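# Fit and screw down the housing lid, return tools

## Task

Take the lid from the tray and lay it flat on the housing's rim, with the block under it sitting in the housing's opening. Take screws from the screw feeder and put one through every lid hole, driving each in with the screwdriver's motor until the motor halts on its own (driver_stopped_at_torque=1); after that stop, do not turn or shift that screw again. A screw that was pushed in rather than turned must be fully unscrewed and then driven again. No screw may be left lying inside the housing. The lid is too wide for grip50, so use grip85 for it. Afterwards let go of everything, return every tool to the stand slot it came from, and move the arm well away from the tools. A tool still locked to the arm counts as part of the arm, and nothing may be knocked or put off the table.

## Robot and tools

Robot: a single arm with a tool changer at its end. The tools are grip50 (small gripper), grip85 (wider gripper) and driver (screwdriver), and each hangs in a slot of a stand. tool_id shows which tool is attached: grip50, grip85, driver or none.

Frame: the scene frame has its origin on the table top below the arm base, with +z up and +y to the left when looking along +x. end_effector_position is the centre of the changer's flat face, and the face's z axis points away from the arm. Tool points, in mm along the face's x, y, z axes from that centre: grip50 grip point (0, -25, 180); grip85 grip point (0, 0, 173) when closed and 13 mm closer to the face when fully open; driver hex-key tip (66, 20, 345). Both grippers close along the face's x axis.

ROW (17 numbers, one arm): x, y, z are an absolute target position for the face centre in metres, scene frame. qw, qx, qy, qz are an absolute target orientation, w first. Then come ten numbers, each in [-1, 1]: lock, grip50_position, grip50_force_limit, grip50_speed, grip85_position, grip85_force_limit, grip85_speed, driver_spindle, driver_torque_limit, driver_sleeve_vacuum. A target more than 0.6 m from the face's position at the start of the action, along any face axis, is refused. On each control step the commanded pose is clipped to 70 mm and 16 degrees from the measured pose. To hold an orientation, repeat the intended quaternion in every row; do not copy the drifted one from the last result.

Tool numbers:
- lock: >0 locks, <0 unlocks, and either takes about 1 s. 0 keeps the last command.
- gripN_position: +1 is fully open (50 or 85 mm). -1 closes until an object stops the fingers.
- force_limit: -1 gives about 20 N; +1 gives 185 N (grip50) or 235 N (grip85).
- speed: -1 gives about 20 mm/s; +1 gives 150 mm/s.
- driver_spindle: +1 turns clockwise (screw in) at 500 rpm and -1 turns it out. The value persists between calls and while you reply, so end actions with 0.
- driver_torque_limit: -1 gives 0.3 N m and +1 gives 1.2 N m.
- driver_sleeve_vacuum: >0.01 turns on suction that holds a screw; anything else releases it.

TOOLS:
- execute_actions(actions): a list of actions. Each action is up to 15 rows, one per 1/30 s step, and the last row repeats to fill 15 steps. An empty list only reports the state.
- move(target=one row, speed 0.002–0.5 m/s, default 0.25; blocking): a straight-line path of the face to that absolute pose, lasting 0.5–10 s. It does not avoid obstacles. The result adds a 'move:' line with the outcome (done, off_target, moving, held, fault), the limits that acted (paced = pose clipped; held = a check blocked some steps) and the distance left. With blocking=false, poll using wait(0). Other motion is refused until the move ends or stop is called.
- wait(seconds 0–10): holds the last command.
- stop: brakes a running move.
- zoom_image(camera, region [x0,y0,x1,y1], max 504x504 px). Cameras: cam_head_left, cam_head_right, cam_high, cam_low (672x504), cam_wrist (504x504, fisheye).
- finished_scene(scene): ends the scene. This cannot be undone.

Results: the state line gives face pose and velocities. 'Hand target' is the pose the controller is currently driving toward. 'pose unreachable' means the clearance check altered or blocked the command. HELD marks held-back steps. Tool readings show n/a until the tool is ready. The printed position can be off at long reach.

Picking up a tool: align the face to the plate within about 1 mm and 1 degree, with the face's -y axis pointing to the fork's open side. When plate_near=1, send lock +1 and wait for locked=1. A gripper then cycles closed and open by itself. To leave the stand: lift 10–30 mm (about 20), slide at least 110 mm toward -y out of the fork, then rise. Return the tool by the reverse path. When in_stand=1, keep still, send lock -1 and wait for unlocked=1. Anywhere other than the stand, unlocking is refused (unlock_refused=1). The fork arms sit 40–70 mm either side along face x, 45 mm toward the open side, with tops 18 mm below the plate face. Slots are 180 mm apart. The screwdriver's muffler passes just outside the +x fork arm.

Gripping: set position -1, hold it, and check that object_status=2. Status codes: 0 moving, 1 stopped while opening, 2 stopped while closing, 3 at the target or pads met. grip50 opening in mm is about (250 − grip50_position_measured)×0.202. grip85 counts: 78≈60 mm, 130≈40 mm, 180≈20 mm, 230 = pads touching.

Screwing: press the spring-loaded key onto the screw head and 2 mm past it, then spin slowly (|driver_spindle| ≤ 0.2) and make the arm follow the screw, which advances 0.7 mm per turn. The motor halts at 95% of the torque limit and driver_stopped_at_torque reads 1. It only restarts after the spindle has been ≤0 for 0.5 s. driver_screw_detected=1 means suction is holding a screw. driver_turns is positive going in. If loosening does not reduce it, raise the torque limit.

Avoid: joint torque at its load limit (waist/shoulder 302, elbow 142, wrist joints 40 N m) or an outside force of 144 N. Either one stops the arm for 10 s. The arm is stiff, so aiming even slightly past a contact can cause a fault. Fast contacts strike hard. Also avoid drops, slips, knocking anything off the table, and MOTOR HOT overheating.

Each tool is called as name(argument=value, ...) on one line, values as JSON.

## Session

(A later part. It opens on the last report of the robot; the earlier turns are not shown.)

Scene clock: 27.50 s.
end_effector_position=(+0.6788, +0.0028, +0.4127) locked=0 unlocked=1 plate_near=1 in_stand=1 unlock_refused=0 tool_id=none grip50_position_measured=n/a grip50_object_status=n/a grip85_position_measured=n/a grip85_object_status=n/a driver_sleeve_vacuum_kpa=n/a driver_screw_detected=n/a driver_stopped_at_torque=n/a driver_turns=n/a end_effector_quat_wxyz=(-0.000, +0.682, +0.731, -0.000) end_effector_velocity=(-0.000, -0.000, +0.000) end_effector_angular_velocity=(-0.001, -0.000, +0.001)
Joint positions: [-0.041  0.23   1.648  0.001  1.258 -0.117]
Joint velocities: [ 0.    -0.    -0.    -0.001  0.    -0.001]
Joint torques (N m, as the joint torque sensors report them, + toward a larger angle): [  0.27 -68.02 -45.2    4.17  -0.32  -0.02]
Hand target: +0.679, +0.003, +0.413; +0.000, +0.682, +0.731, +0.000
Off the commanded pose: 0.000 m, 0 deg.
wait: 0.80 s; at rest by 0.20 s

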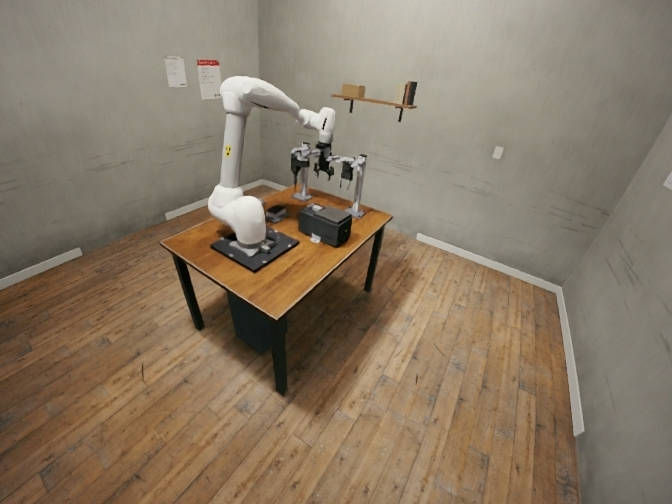

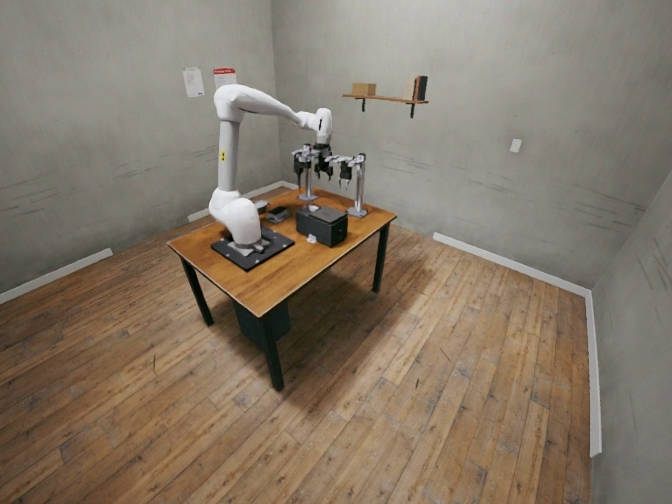

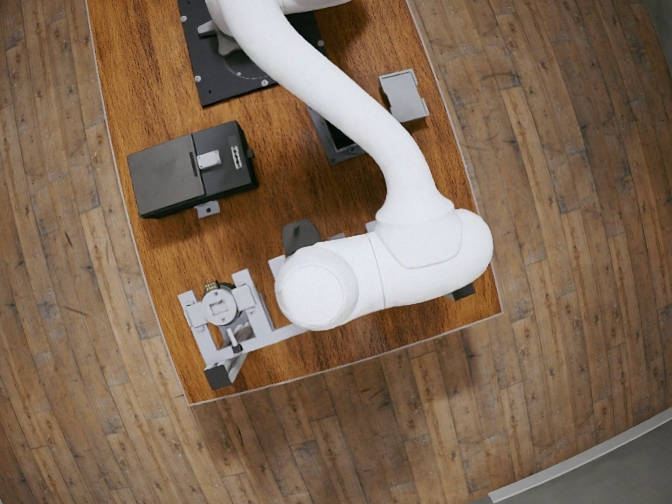

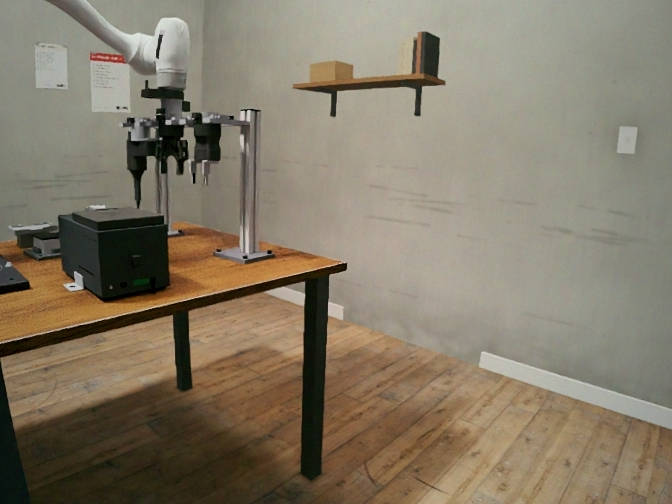

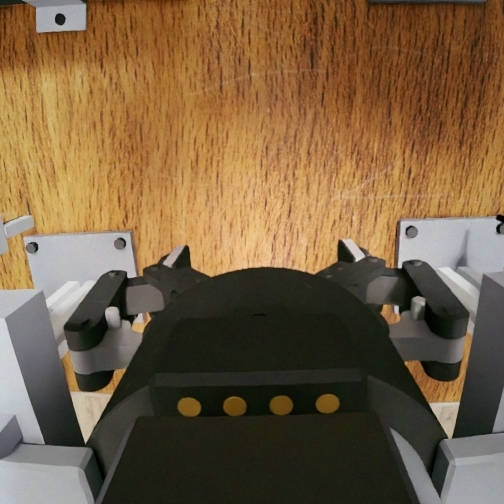

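move(target=[0.6788,0.0028,0.435,0,0.6820,0.7314,0,0,0,0,0,1,-0.5,-0.5,0,0,0], speed=0.08)

zoom_image(camera="cam_wrist", region=[110, 240, 410, 440])

zoom_image(camera="cam_low", region=[110, 70, 230, 150])

Scene clock: 28.43 s.
end_effector_position=(+0.6788, +0.0028, +0.4350) locked=0 unlocked=1 plate_near=0 in_stand=0 unlock_refused=0 tool_id=none grip50_position_measured=n/a grip50_object_status=n/a grip85_position_measured=n/a grip85_object_status=n/a driver_sleeve_vacuum_kpa=n/a driver_screw_detected=n/a driver_stopped_at_torque=n/a driver_turns=n/a end_effector_quat_wxyz=(-0.000, +0.682, +0.731, -0.000) end_effector_velocity=(+0.000, +0.000, +0.000) end_effector_angular_velocity=(-0.000, -0.000, +0.001)
Joint positions: [-0.041  0.219  1.619  0.001  1.297 -0.117]
Joint velocities: [ 0.     0.    -0.001 -0.     0.     0.   ]
Joint torques (N m, as the joint torque sensors report them, + toward a larger angle): [ -0.08 -67.42 -45.51   4.01  -0.32  -0.01]
Hand target: +0.679, +0.003, +0.435; +0.000, +0.682, +0.731, -0.000
Off the commanded pose: 0.000 m, 0 deg.
move: done

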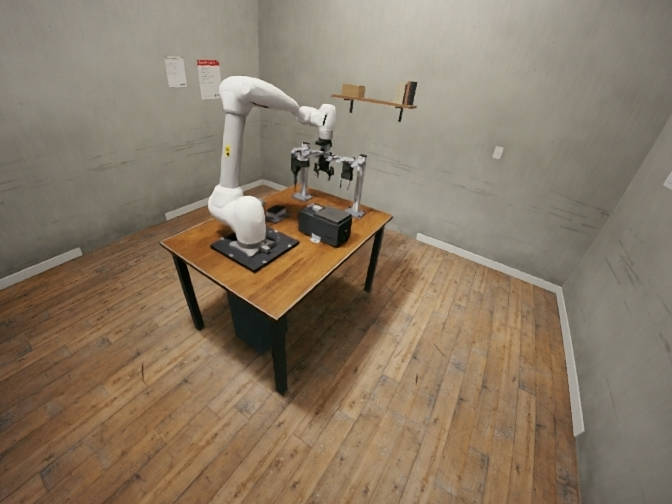

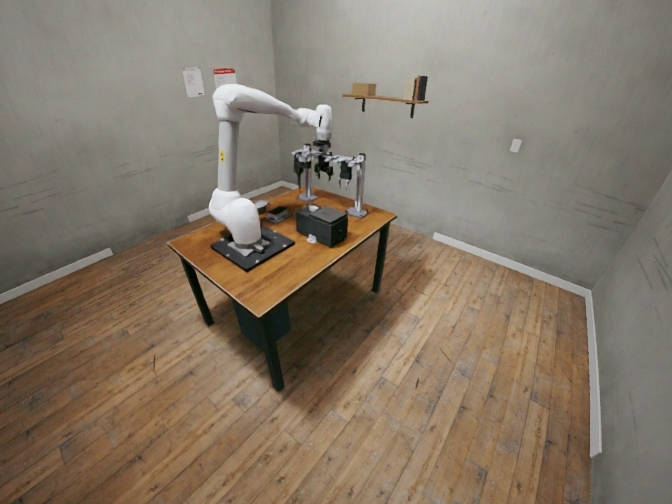

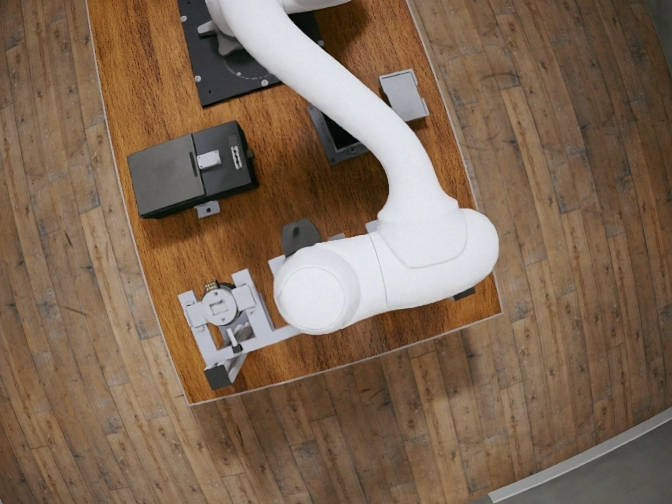

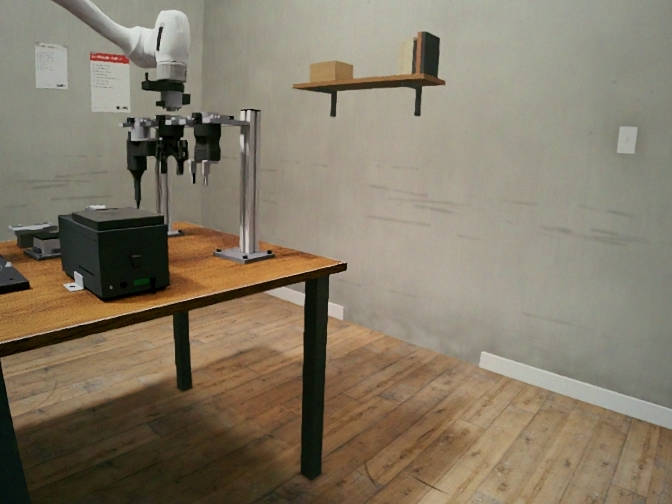

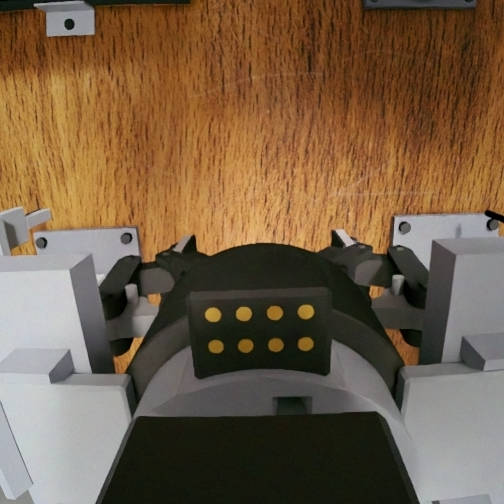

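Region (110, 240, 410, 440) of cam_wrist's 504x504 image, scaled by 1.680, with more detail than that image has.

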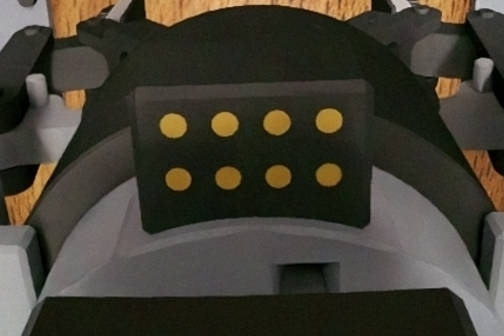

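Region (110, 70, 230, 150) of cam_low's 672x504 image, scaled by 4.200, with more detail than that image has.

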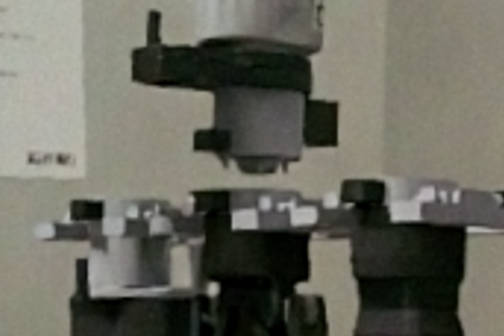

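Clear gap. Ref: (173,125)…(329,120).

move(target=[0.6662,0.1824,0.435,0,0.6820,0.7314,0,0,0,0,0,1,-0.5,-0.5,0,0,0], speed=0.25)

zoom_image(camera="cam_wrist", region=[110, 240, 410, 440])

Scene clock: 29.77 s.
end_effector_position=(+0.6660, +0.1824, +0.4350) locked=0 unlocked=1 plate_near=0 in_stand=0 unlock_refused=0 tool_id=none grip50_position_measured=n/a grip50_object_status=n/a grip85_position_measured=n/a grip85_object_status=n/a driver_sleeve_vacuum_kpa=n/a driver_screw_detected=n/a driver_stopped_at_torque=n/a driver_turns=n/a end_effector_quat_wxyz=(-0.000, +0.682, +0.731, +0.000) end_effector_velocity=(+0.000, +0.001, -0.000) end_effector_angular_velocity=(+0.000, +0.000, +0.001)
Joint positions: [ 0.224  0.238  1.596 -0.001  1.301  0.149]
Joint velocities: [ 0.001  0.    -0.     0.    -0.     0.   ]
Joint torques (N m, as the joint torque sensors report them, + toward a larger angle): [ -0.43 -70.5  -46.35   4.29  -0.09  -0.13]
Hand target: +0.666, +0.182, +0.435; -0.000, +0.682, +0.731, +0.000
Off the commanded pose: 0.000 m, 0 deg.
move: done

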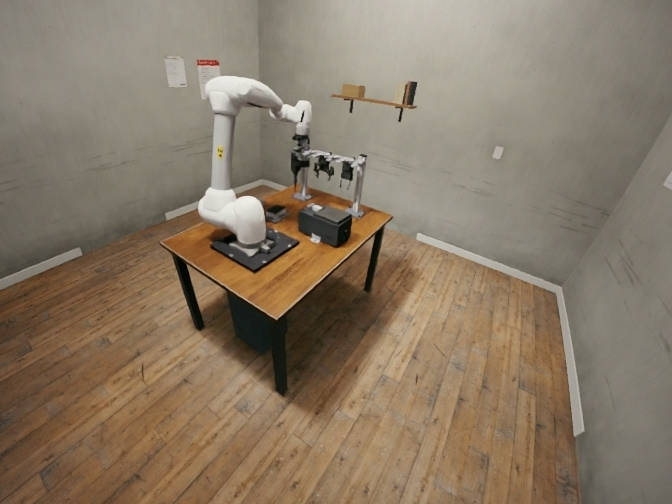

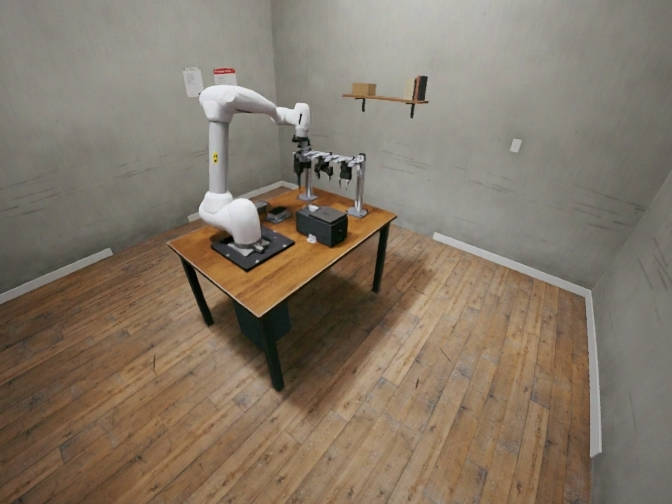

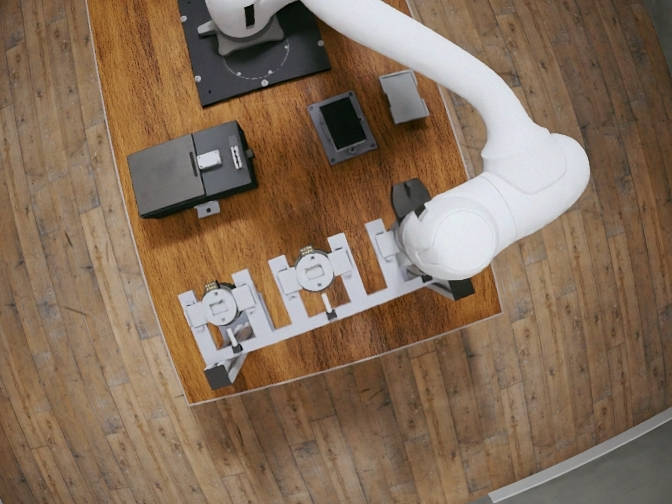

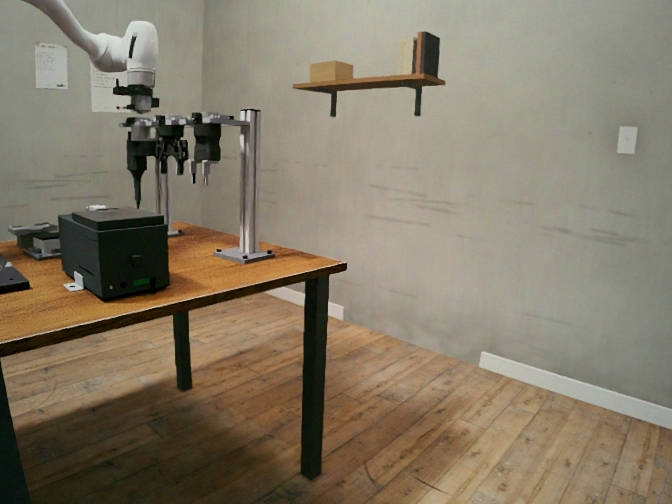

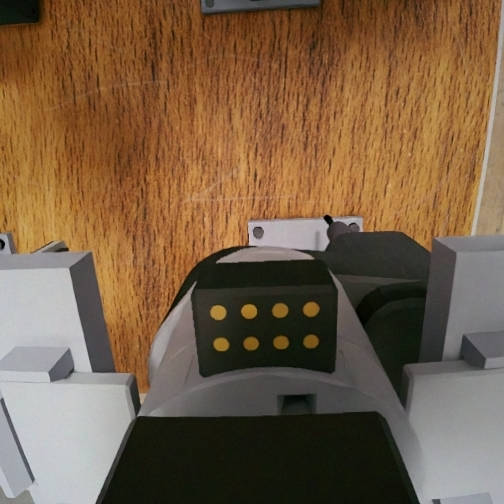

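Region (110, 240, 410, 440) of cam_wrist's 504x504 image, scaled by 1.680, with more detail than that image has.

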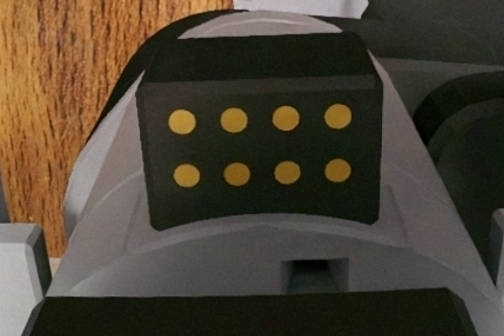

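move(target=[0.6656,0.1832,0.4140,0,0.6820,0.7314,0,0,0,0,0,1,-0.5,-0.5,0,0,0], speed=0.035)

execute_actions(actions=[[[0.6656,0.1832,0.4135,0,0.6820,0.7314,0,0,0,0,0,1,-0.5,-0.5,0,0,0],[0.6656,0.1832,0.4131,0,0.6820,0.7314,0,0,0,0,0,1,-0.5,-0.5,0,0,0],[0.6656,0.1832,0.4128,0,0.6820,0.7314,0,0,0,0,0,1,-0.5,-0.5,0,0,0],[0.6656,0.1832,0.4128,0,0.6820,0.7314,0,0,0,0,0,1,-0.5,-0.5,0,0,0],[0.6656,0.1832,0.4128,0,0.6820,0.7314,0,0,0,0,0,1,-0.5,-0.5,0,0,0],[0.6656,0.1832,0.4128,0,0.6820,0.7314,0,0,0,0,0,1,-0.5,-0.5,0,0,0],[0.6656,0.1832,0.4128,0,0.6820,0.7314,0,0,0,0,0,1,-0.5,-0.5,0,0,0],[0.6656,0.1832,0.4128,0,0.6820,0.7314,0,0,0,0,0,1,-0.5,-0.5,0,0,0],[0.6656,0.1832,0.4128,0,0.6820,0.7314,0,1,0,0,0,1,-0.5,-0.5,0,0,0]]])

wait(seconds=0.9)

Scene clock: 30.90 s.
end_effector_position=(+0.6656, +0.1832, +0.4140) locked=0 unlocked=1 plate_near=0 in_stand=1 unlock_refused=0 tool_id=none grip50_position_measured=n/a grip50_object_status=n/a grip85_position_measured=n/a grip85_object_status=n/a driver_sleeve_vacuum_kpa=n/a driver_screw_detected=n/a driver_stopped_at_torque=n/a driver_turns=n/a end_effector_quat_wxyz=(+0.000, +0.682, +0.731, +0.000) end_effector_velocity=(+0.000, -0.001, -0.000) end_effector_angular_velocity=(-0.001, -0.001, -0.000)
Joint positions: [ 0.226  0.247  1.623 -0.001  1.265  0.15 ]
Joint velocities: [-0.001 -0.     0.001 -0.001 -0.001  0.   ]
Joint torques (N m, as the joint torque sensors report them, + toward a larger angle): [ -0.03 -70.55 -44.87   4.1   -0.25   0.05]
Hand target: +0.666, +0.183, +0.414; -0.000, +0.682, +0.731, +0.000
Off the commanded pose: 0.000 m, 0 deg.
move: done

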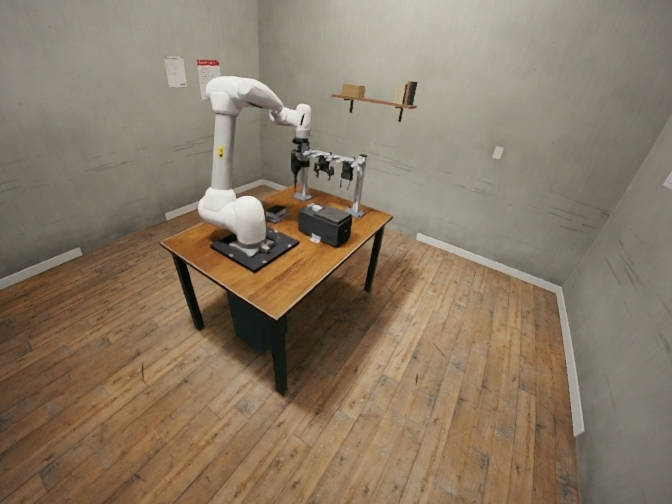

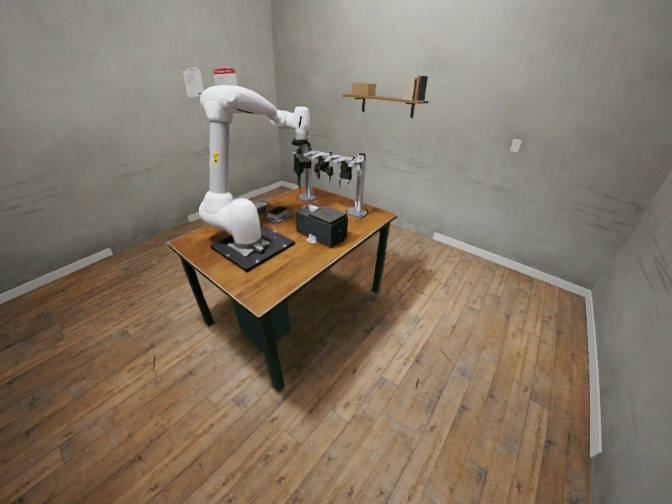

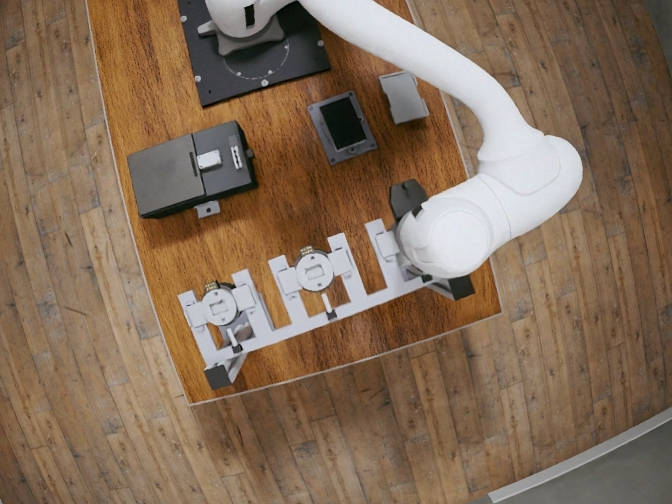

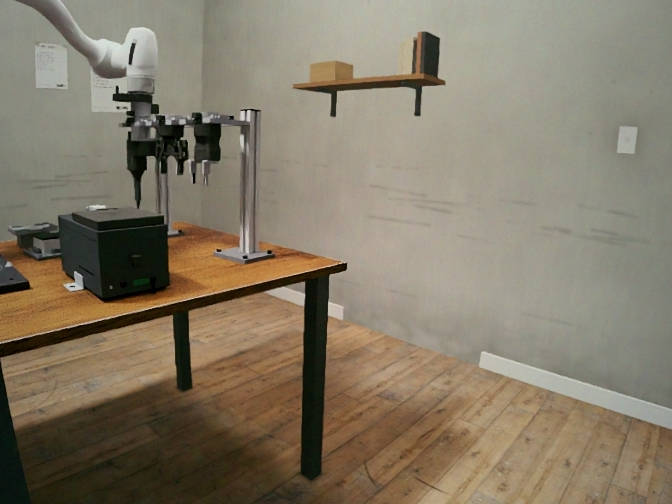

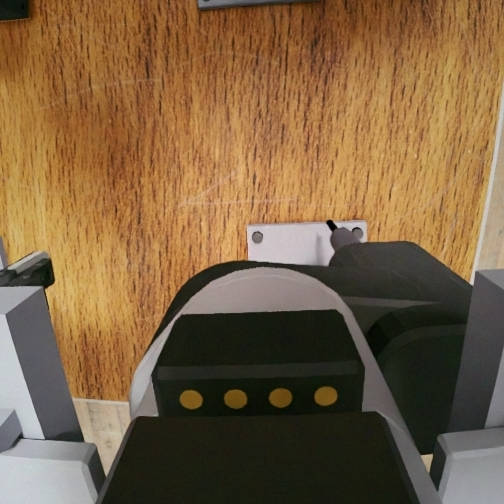

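Scene clock: 31.40 s.
end_effector_position=(+0.6656, +0.1832, +0.4128) locked=0 unlocked=0 plate_near=1 in_stand=1 unlock_refused=0 tool_id=none grip50_position_measured=n/a grip50_object_status=n/a grip85_position_measured=n/a grip85_object_status=n/a driver_sleeve_vacuum_kpa=n/a driver_screw_detected=n/a driver_stopped_at_torque=n/a driver_turns=n/a end_effector_quat_wxyz=(+0.000, +0.682, +0.731, +0.000) end_effector_velocity=(-0.000, -0.001, -0.000) end_effector_angular_velocity=(-0.001, +0.001, -0.000)
Joint positions: [ 0.226  0.248  1.625 -0.001  1.263  0.15 ]
Joint velocities: [-0.    -0.     0.    -0.001  0.001  0.   ]
Joint torques (N m, as the joint torque sensors report them, + toward a larger angle): [ -2.09 -69.06 -44.54   3.8   -0.07  -0.07]
Hand target: +0.666, +0.183, +0.413; -0.000, +0.682, +0.731, +0.000
Off the commanded pose: 0.000 m, 0 deg.
Step readings (end_effector_position):
0: (+0.6656, +0.1832, +0.4140)
1: (+0.6656, +0.1832, +0.4140)
2: (+0.6656, +0.1832, +0.4138)
4: (+0.6656, +0.1832, +0.4132)
8: (+0.6656, +0.1832, +0.4128)
15: end_effector_position above

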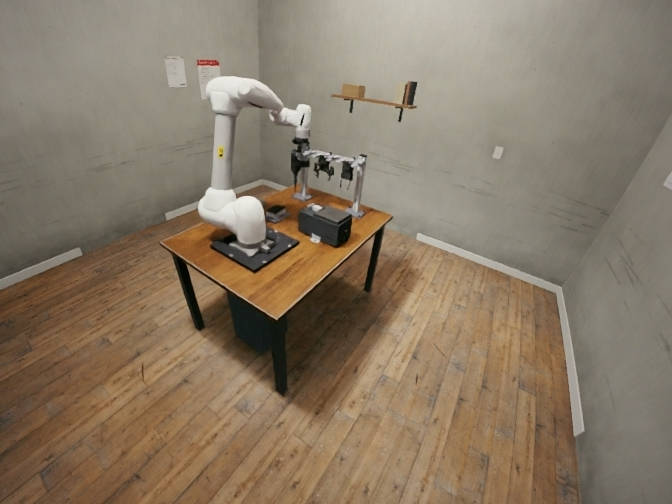

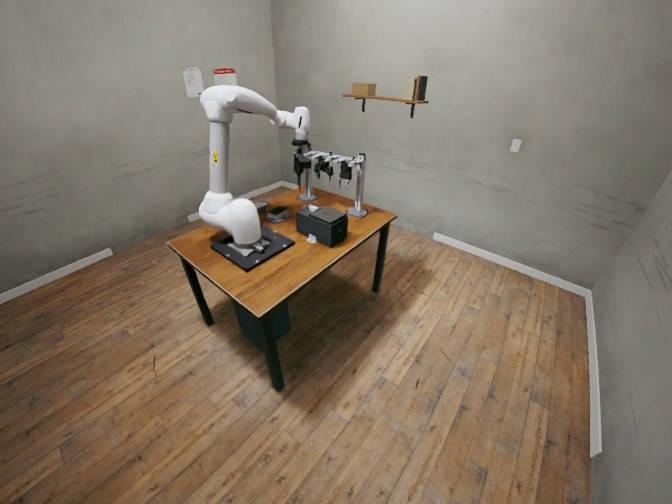

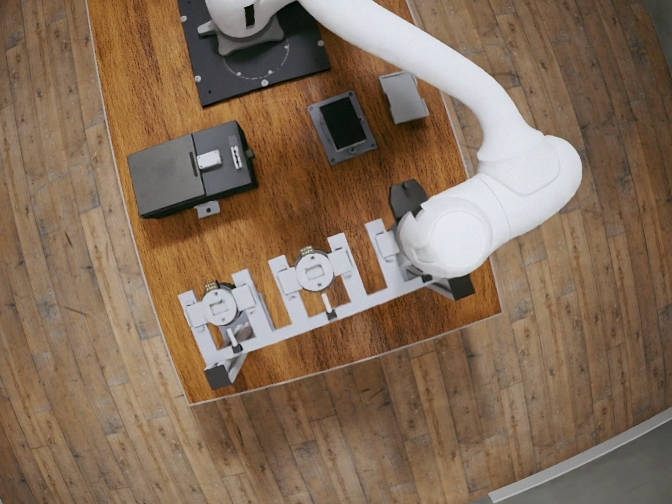

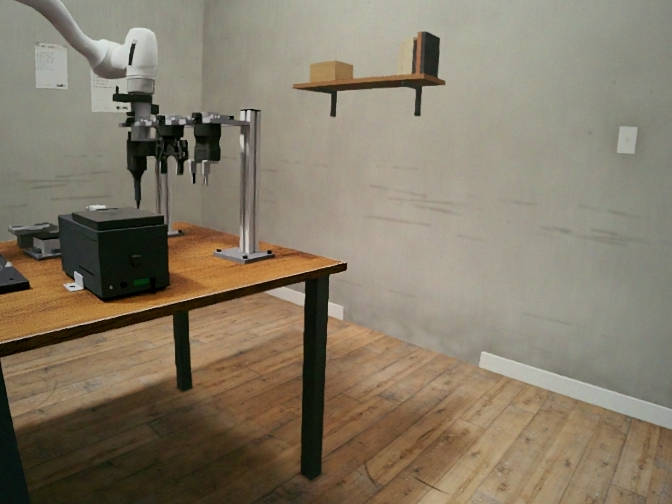

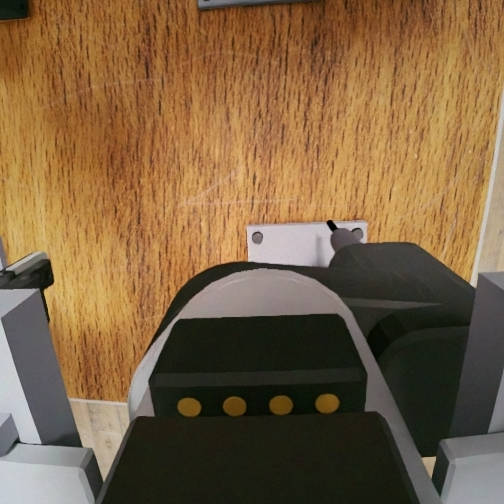

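Scene clock: 32.30 s.
end_effector_position=(+0.6656, +0.1832, +0.4125) locked=1 unlocked=0 plate_near=1 in_stand=1 unlock_refused=0 tool_id=driver grip50_position_measured=n/a grip50_object_status=n/a grip85_position_measured=n/a grip85_object_status=n/a driver_sleeve_vacuum_kpa=n/a driver_screw_detected=n/a driver_stopped_at_torque=n/a driver_turns=n/a end_effector_quat_wxyz=(-0.000, +0.682, +0.731, -0.000) end_effector_velocity=(+0.000, +0.000, +0.000) end_effector_angular_velocity=(-0.001, -0.001, +0.000)
Joint positions: [ 0.226  0.248  1.625 -0.001  1.263  0.15 ]
Joint velocities: [ 0.     0.    -0.001 -0.001  0.     0.   ]
Joint torques (N m, as the joint torque sensors report them, + toward a larger angle): [ -0.47 -86.69 -58.97   4.9   -0.66   0.  ]
Hand target: +0.666, +0.183, +0.413; -0.000, +0.682, +0.731, +0.000
Off the commanded pose: 0.000 m, 0 deg.
wait: 0.90 s; at rest by 0.20 s

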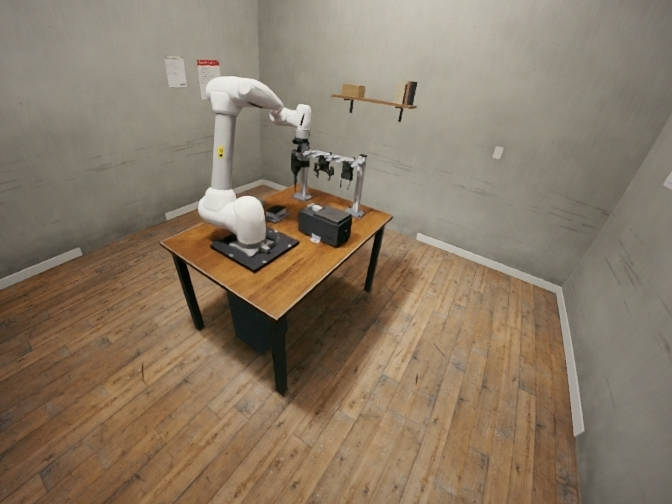

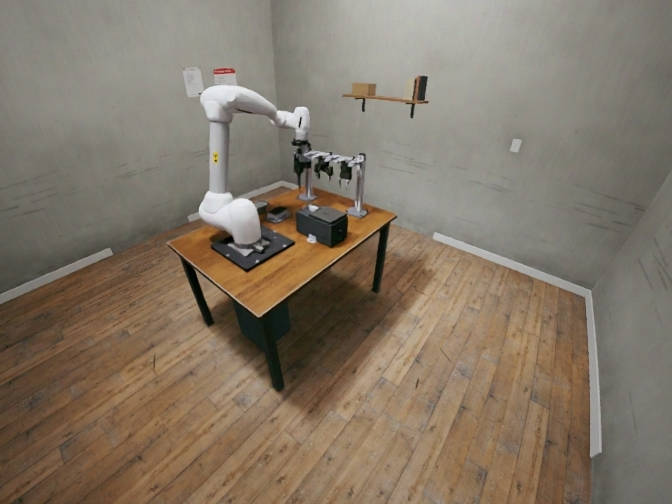

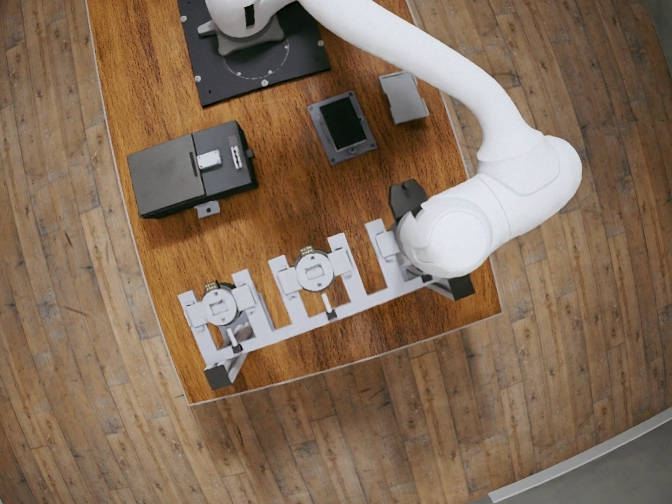

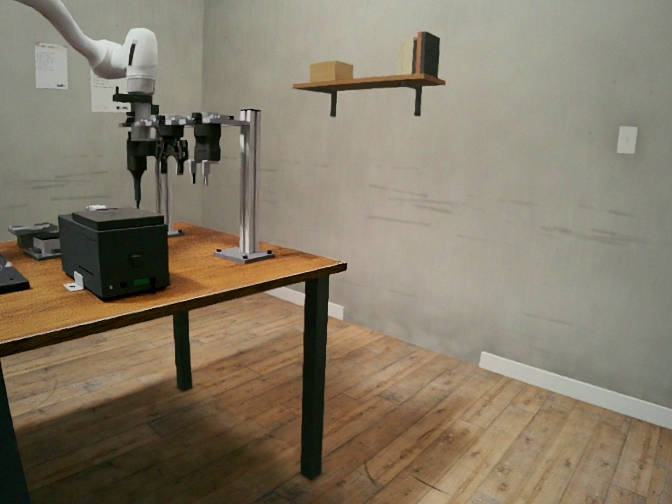

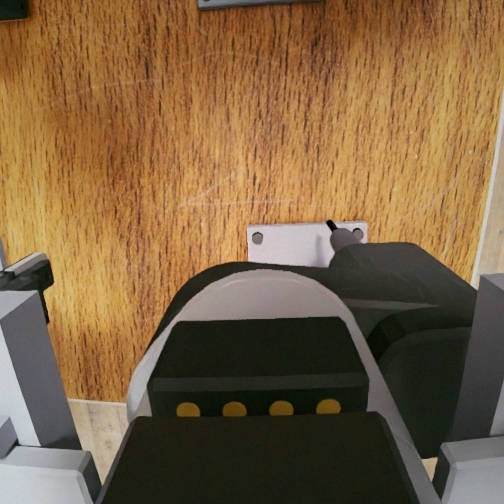

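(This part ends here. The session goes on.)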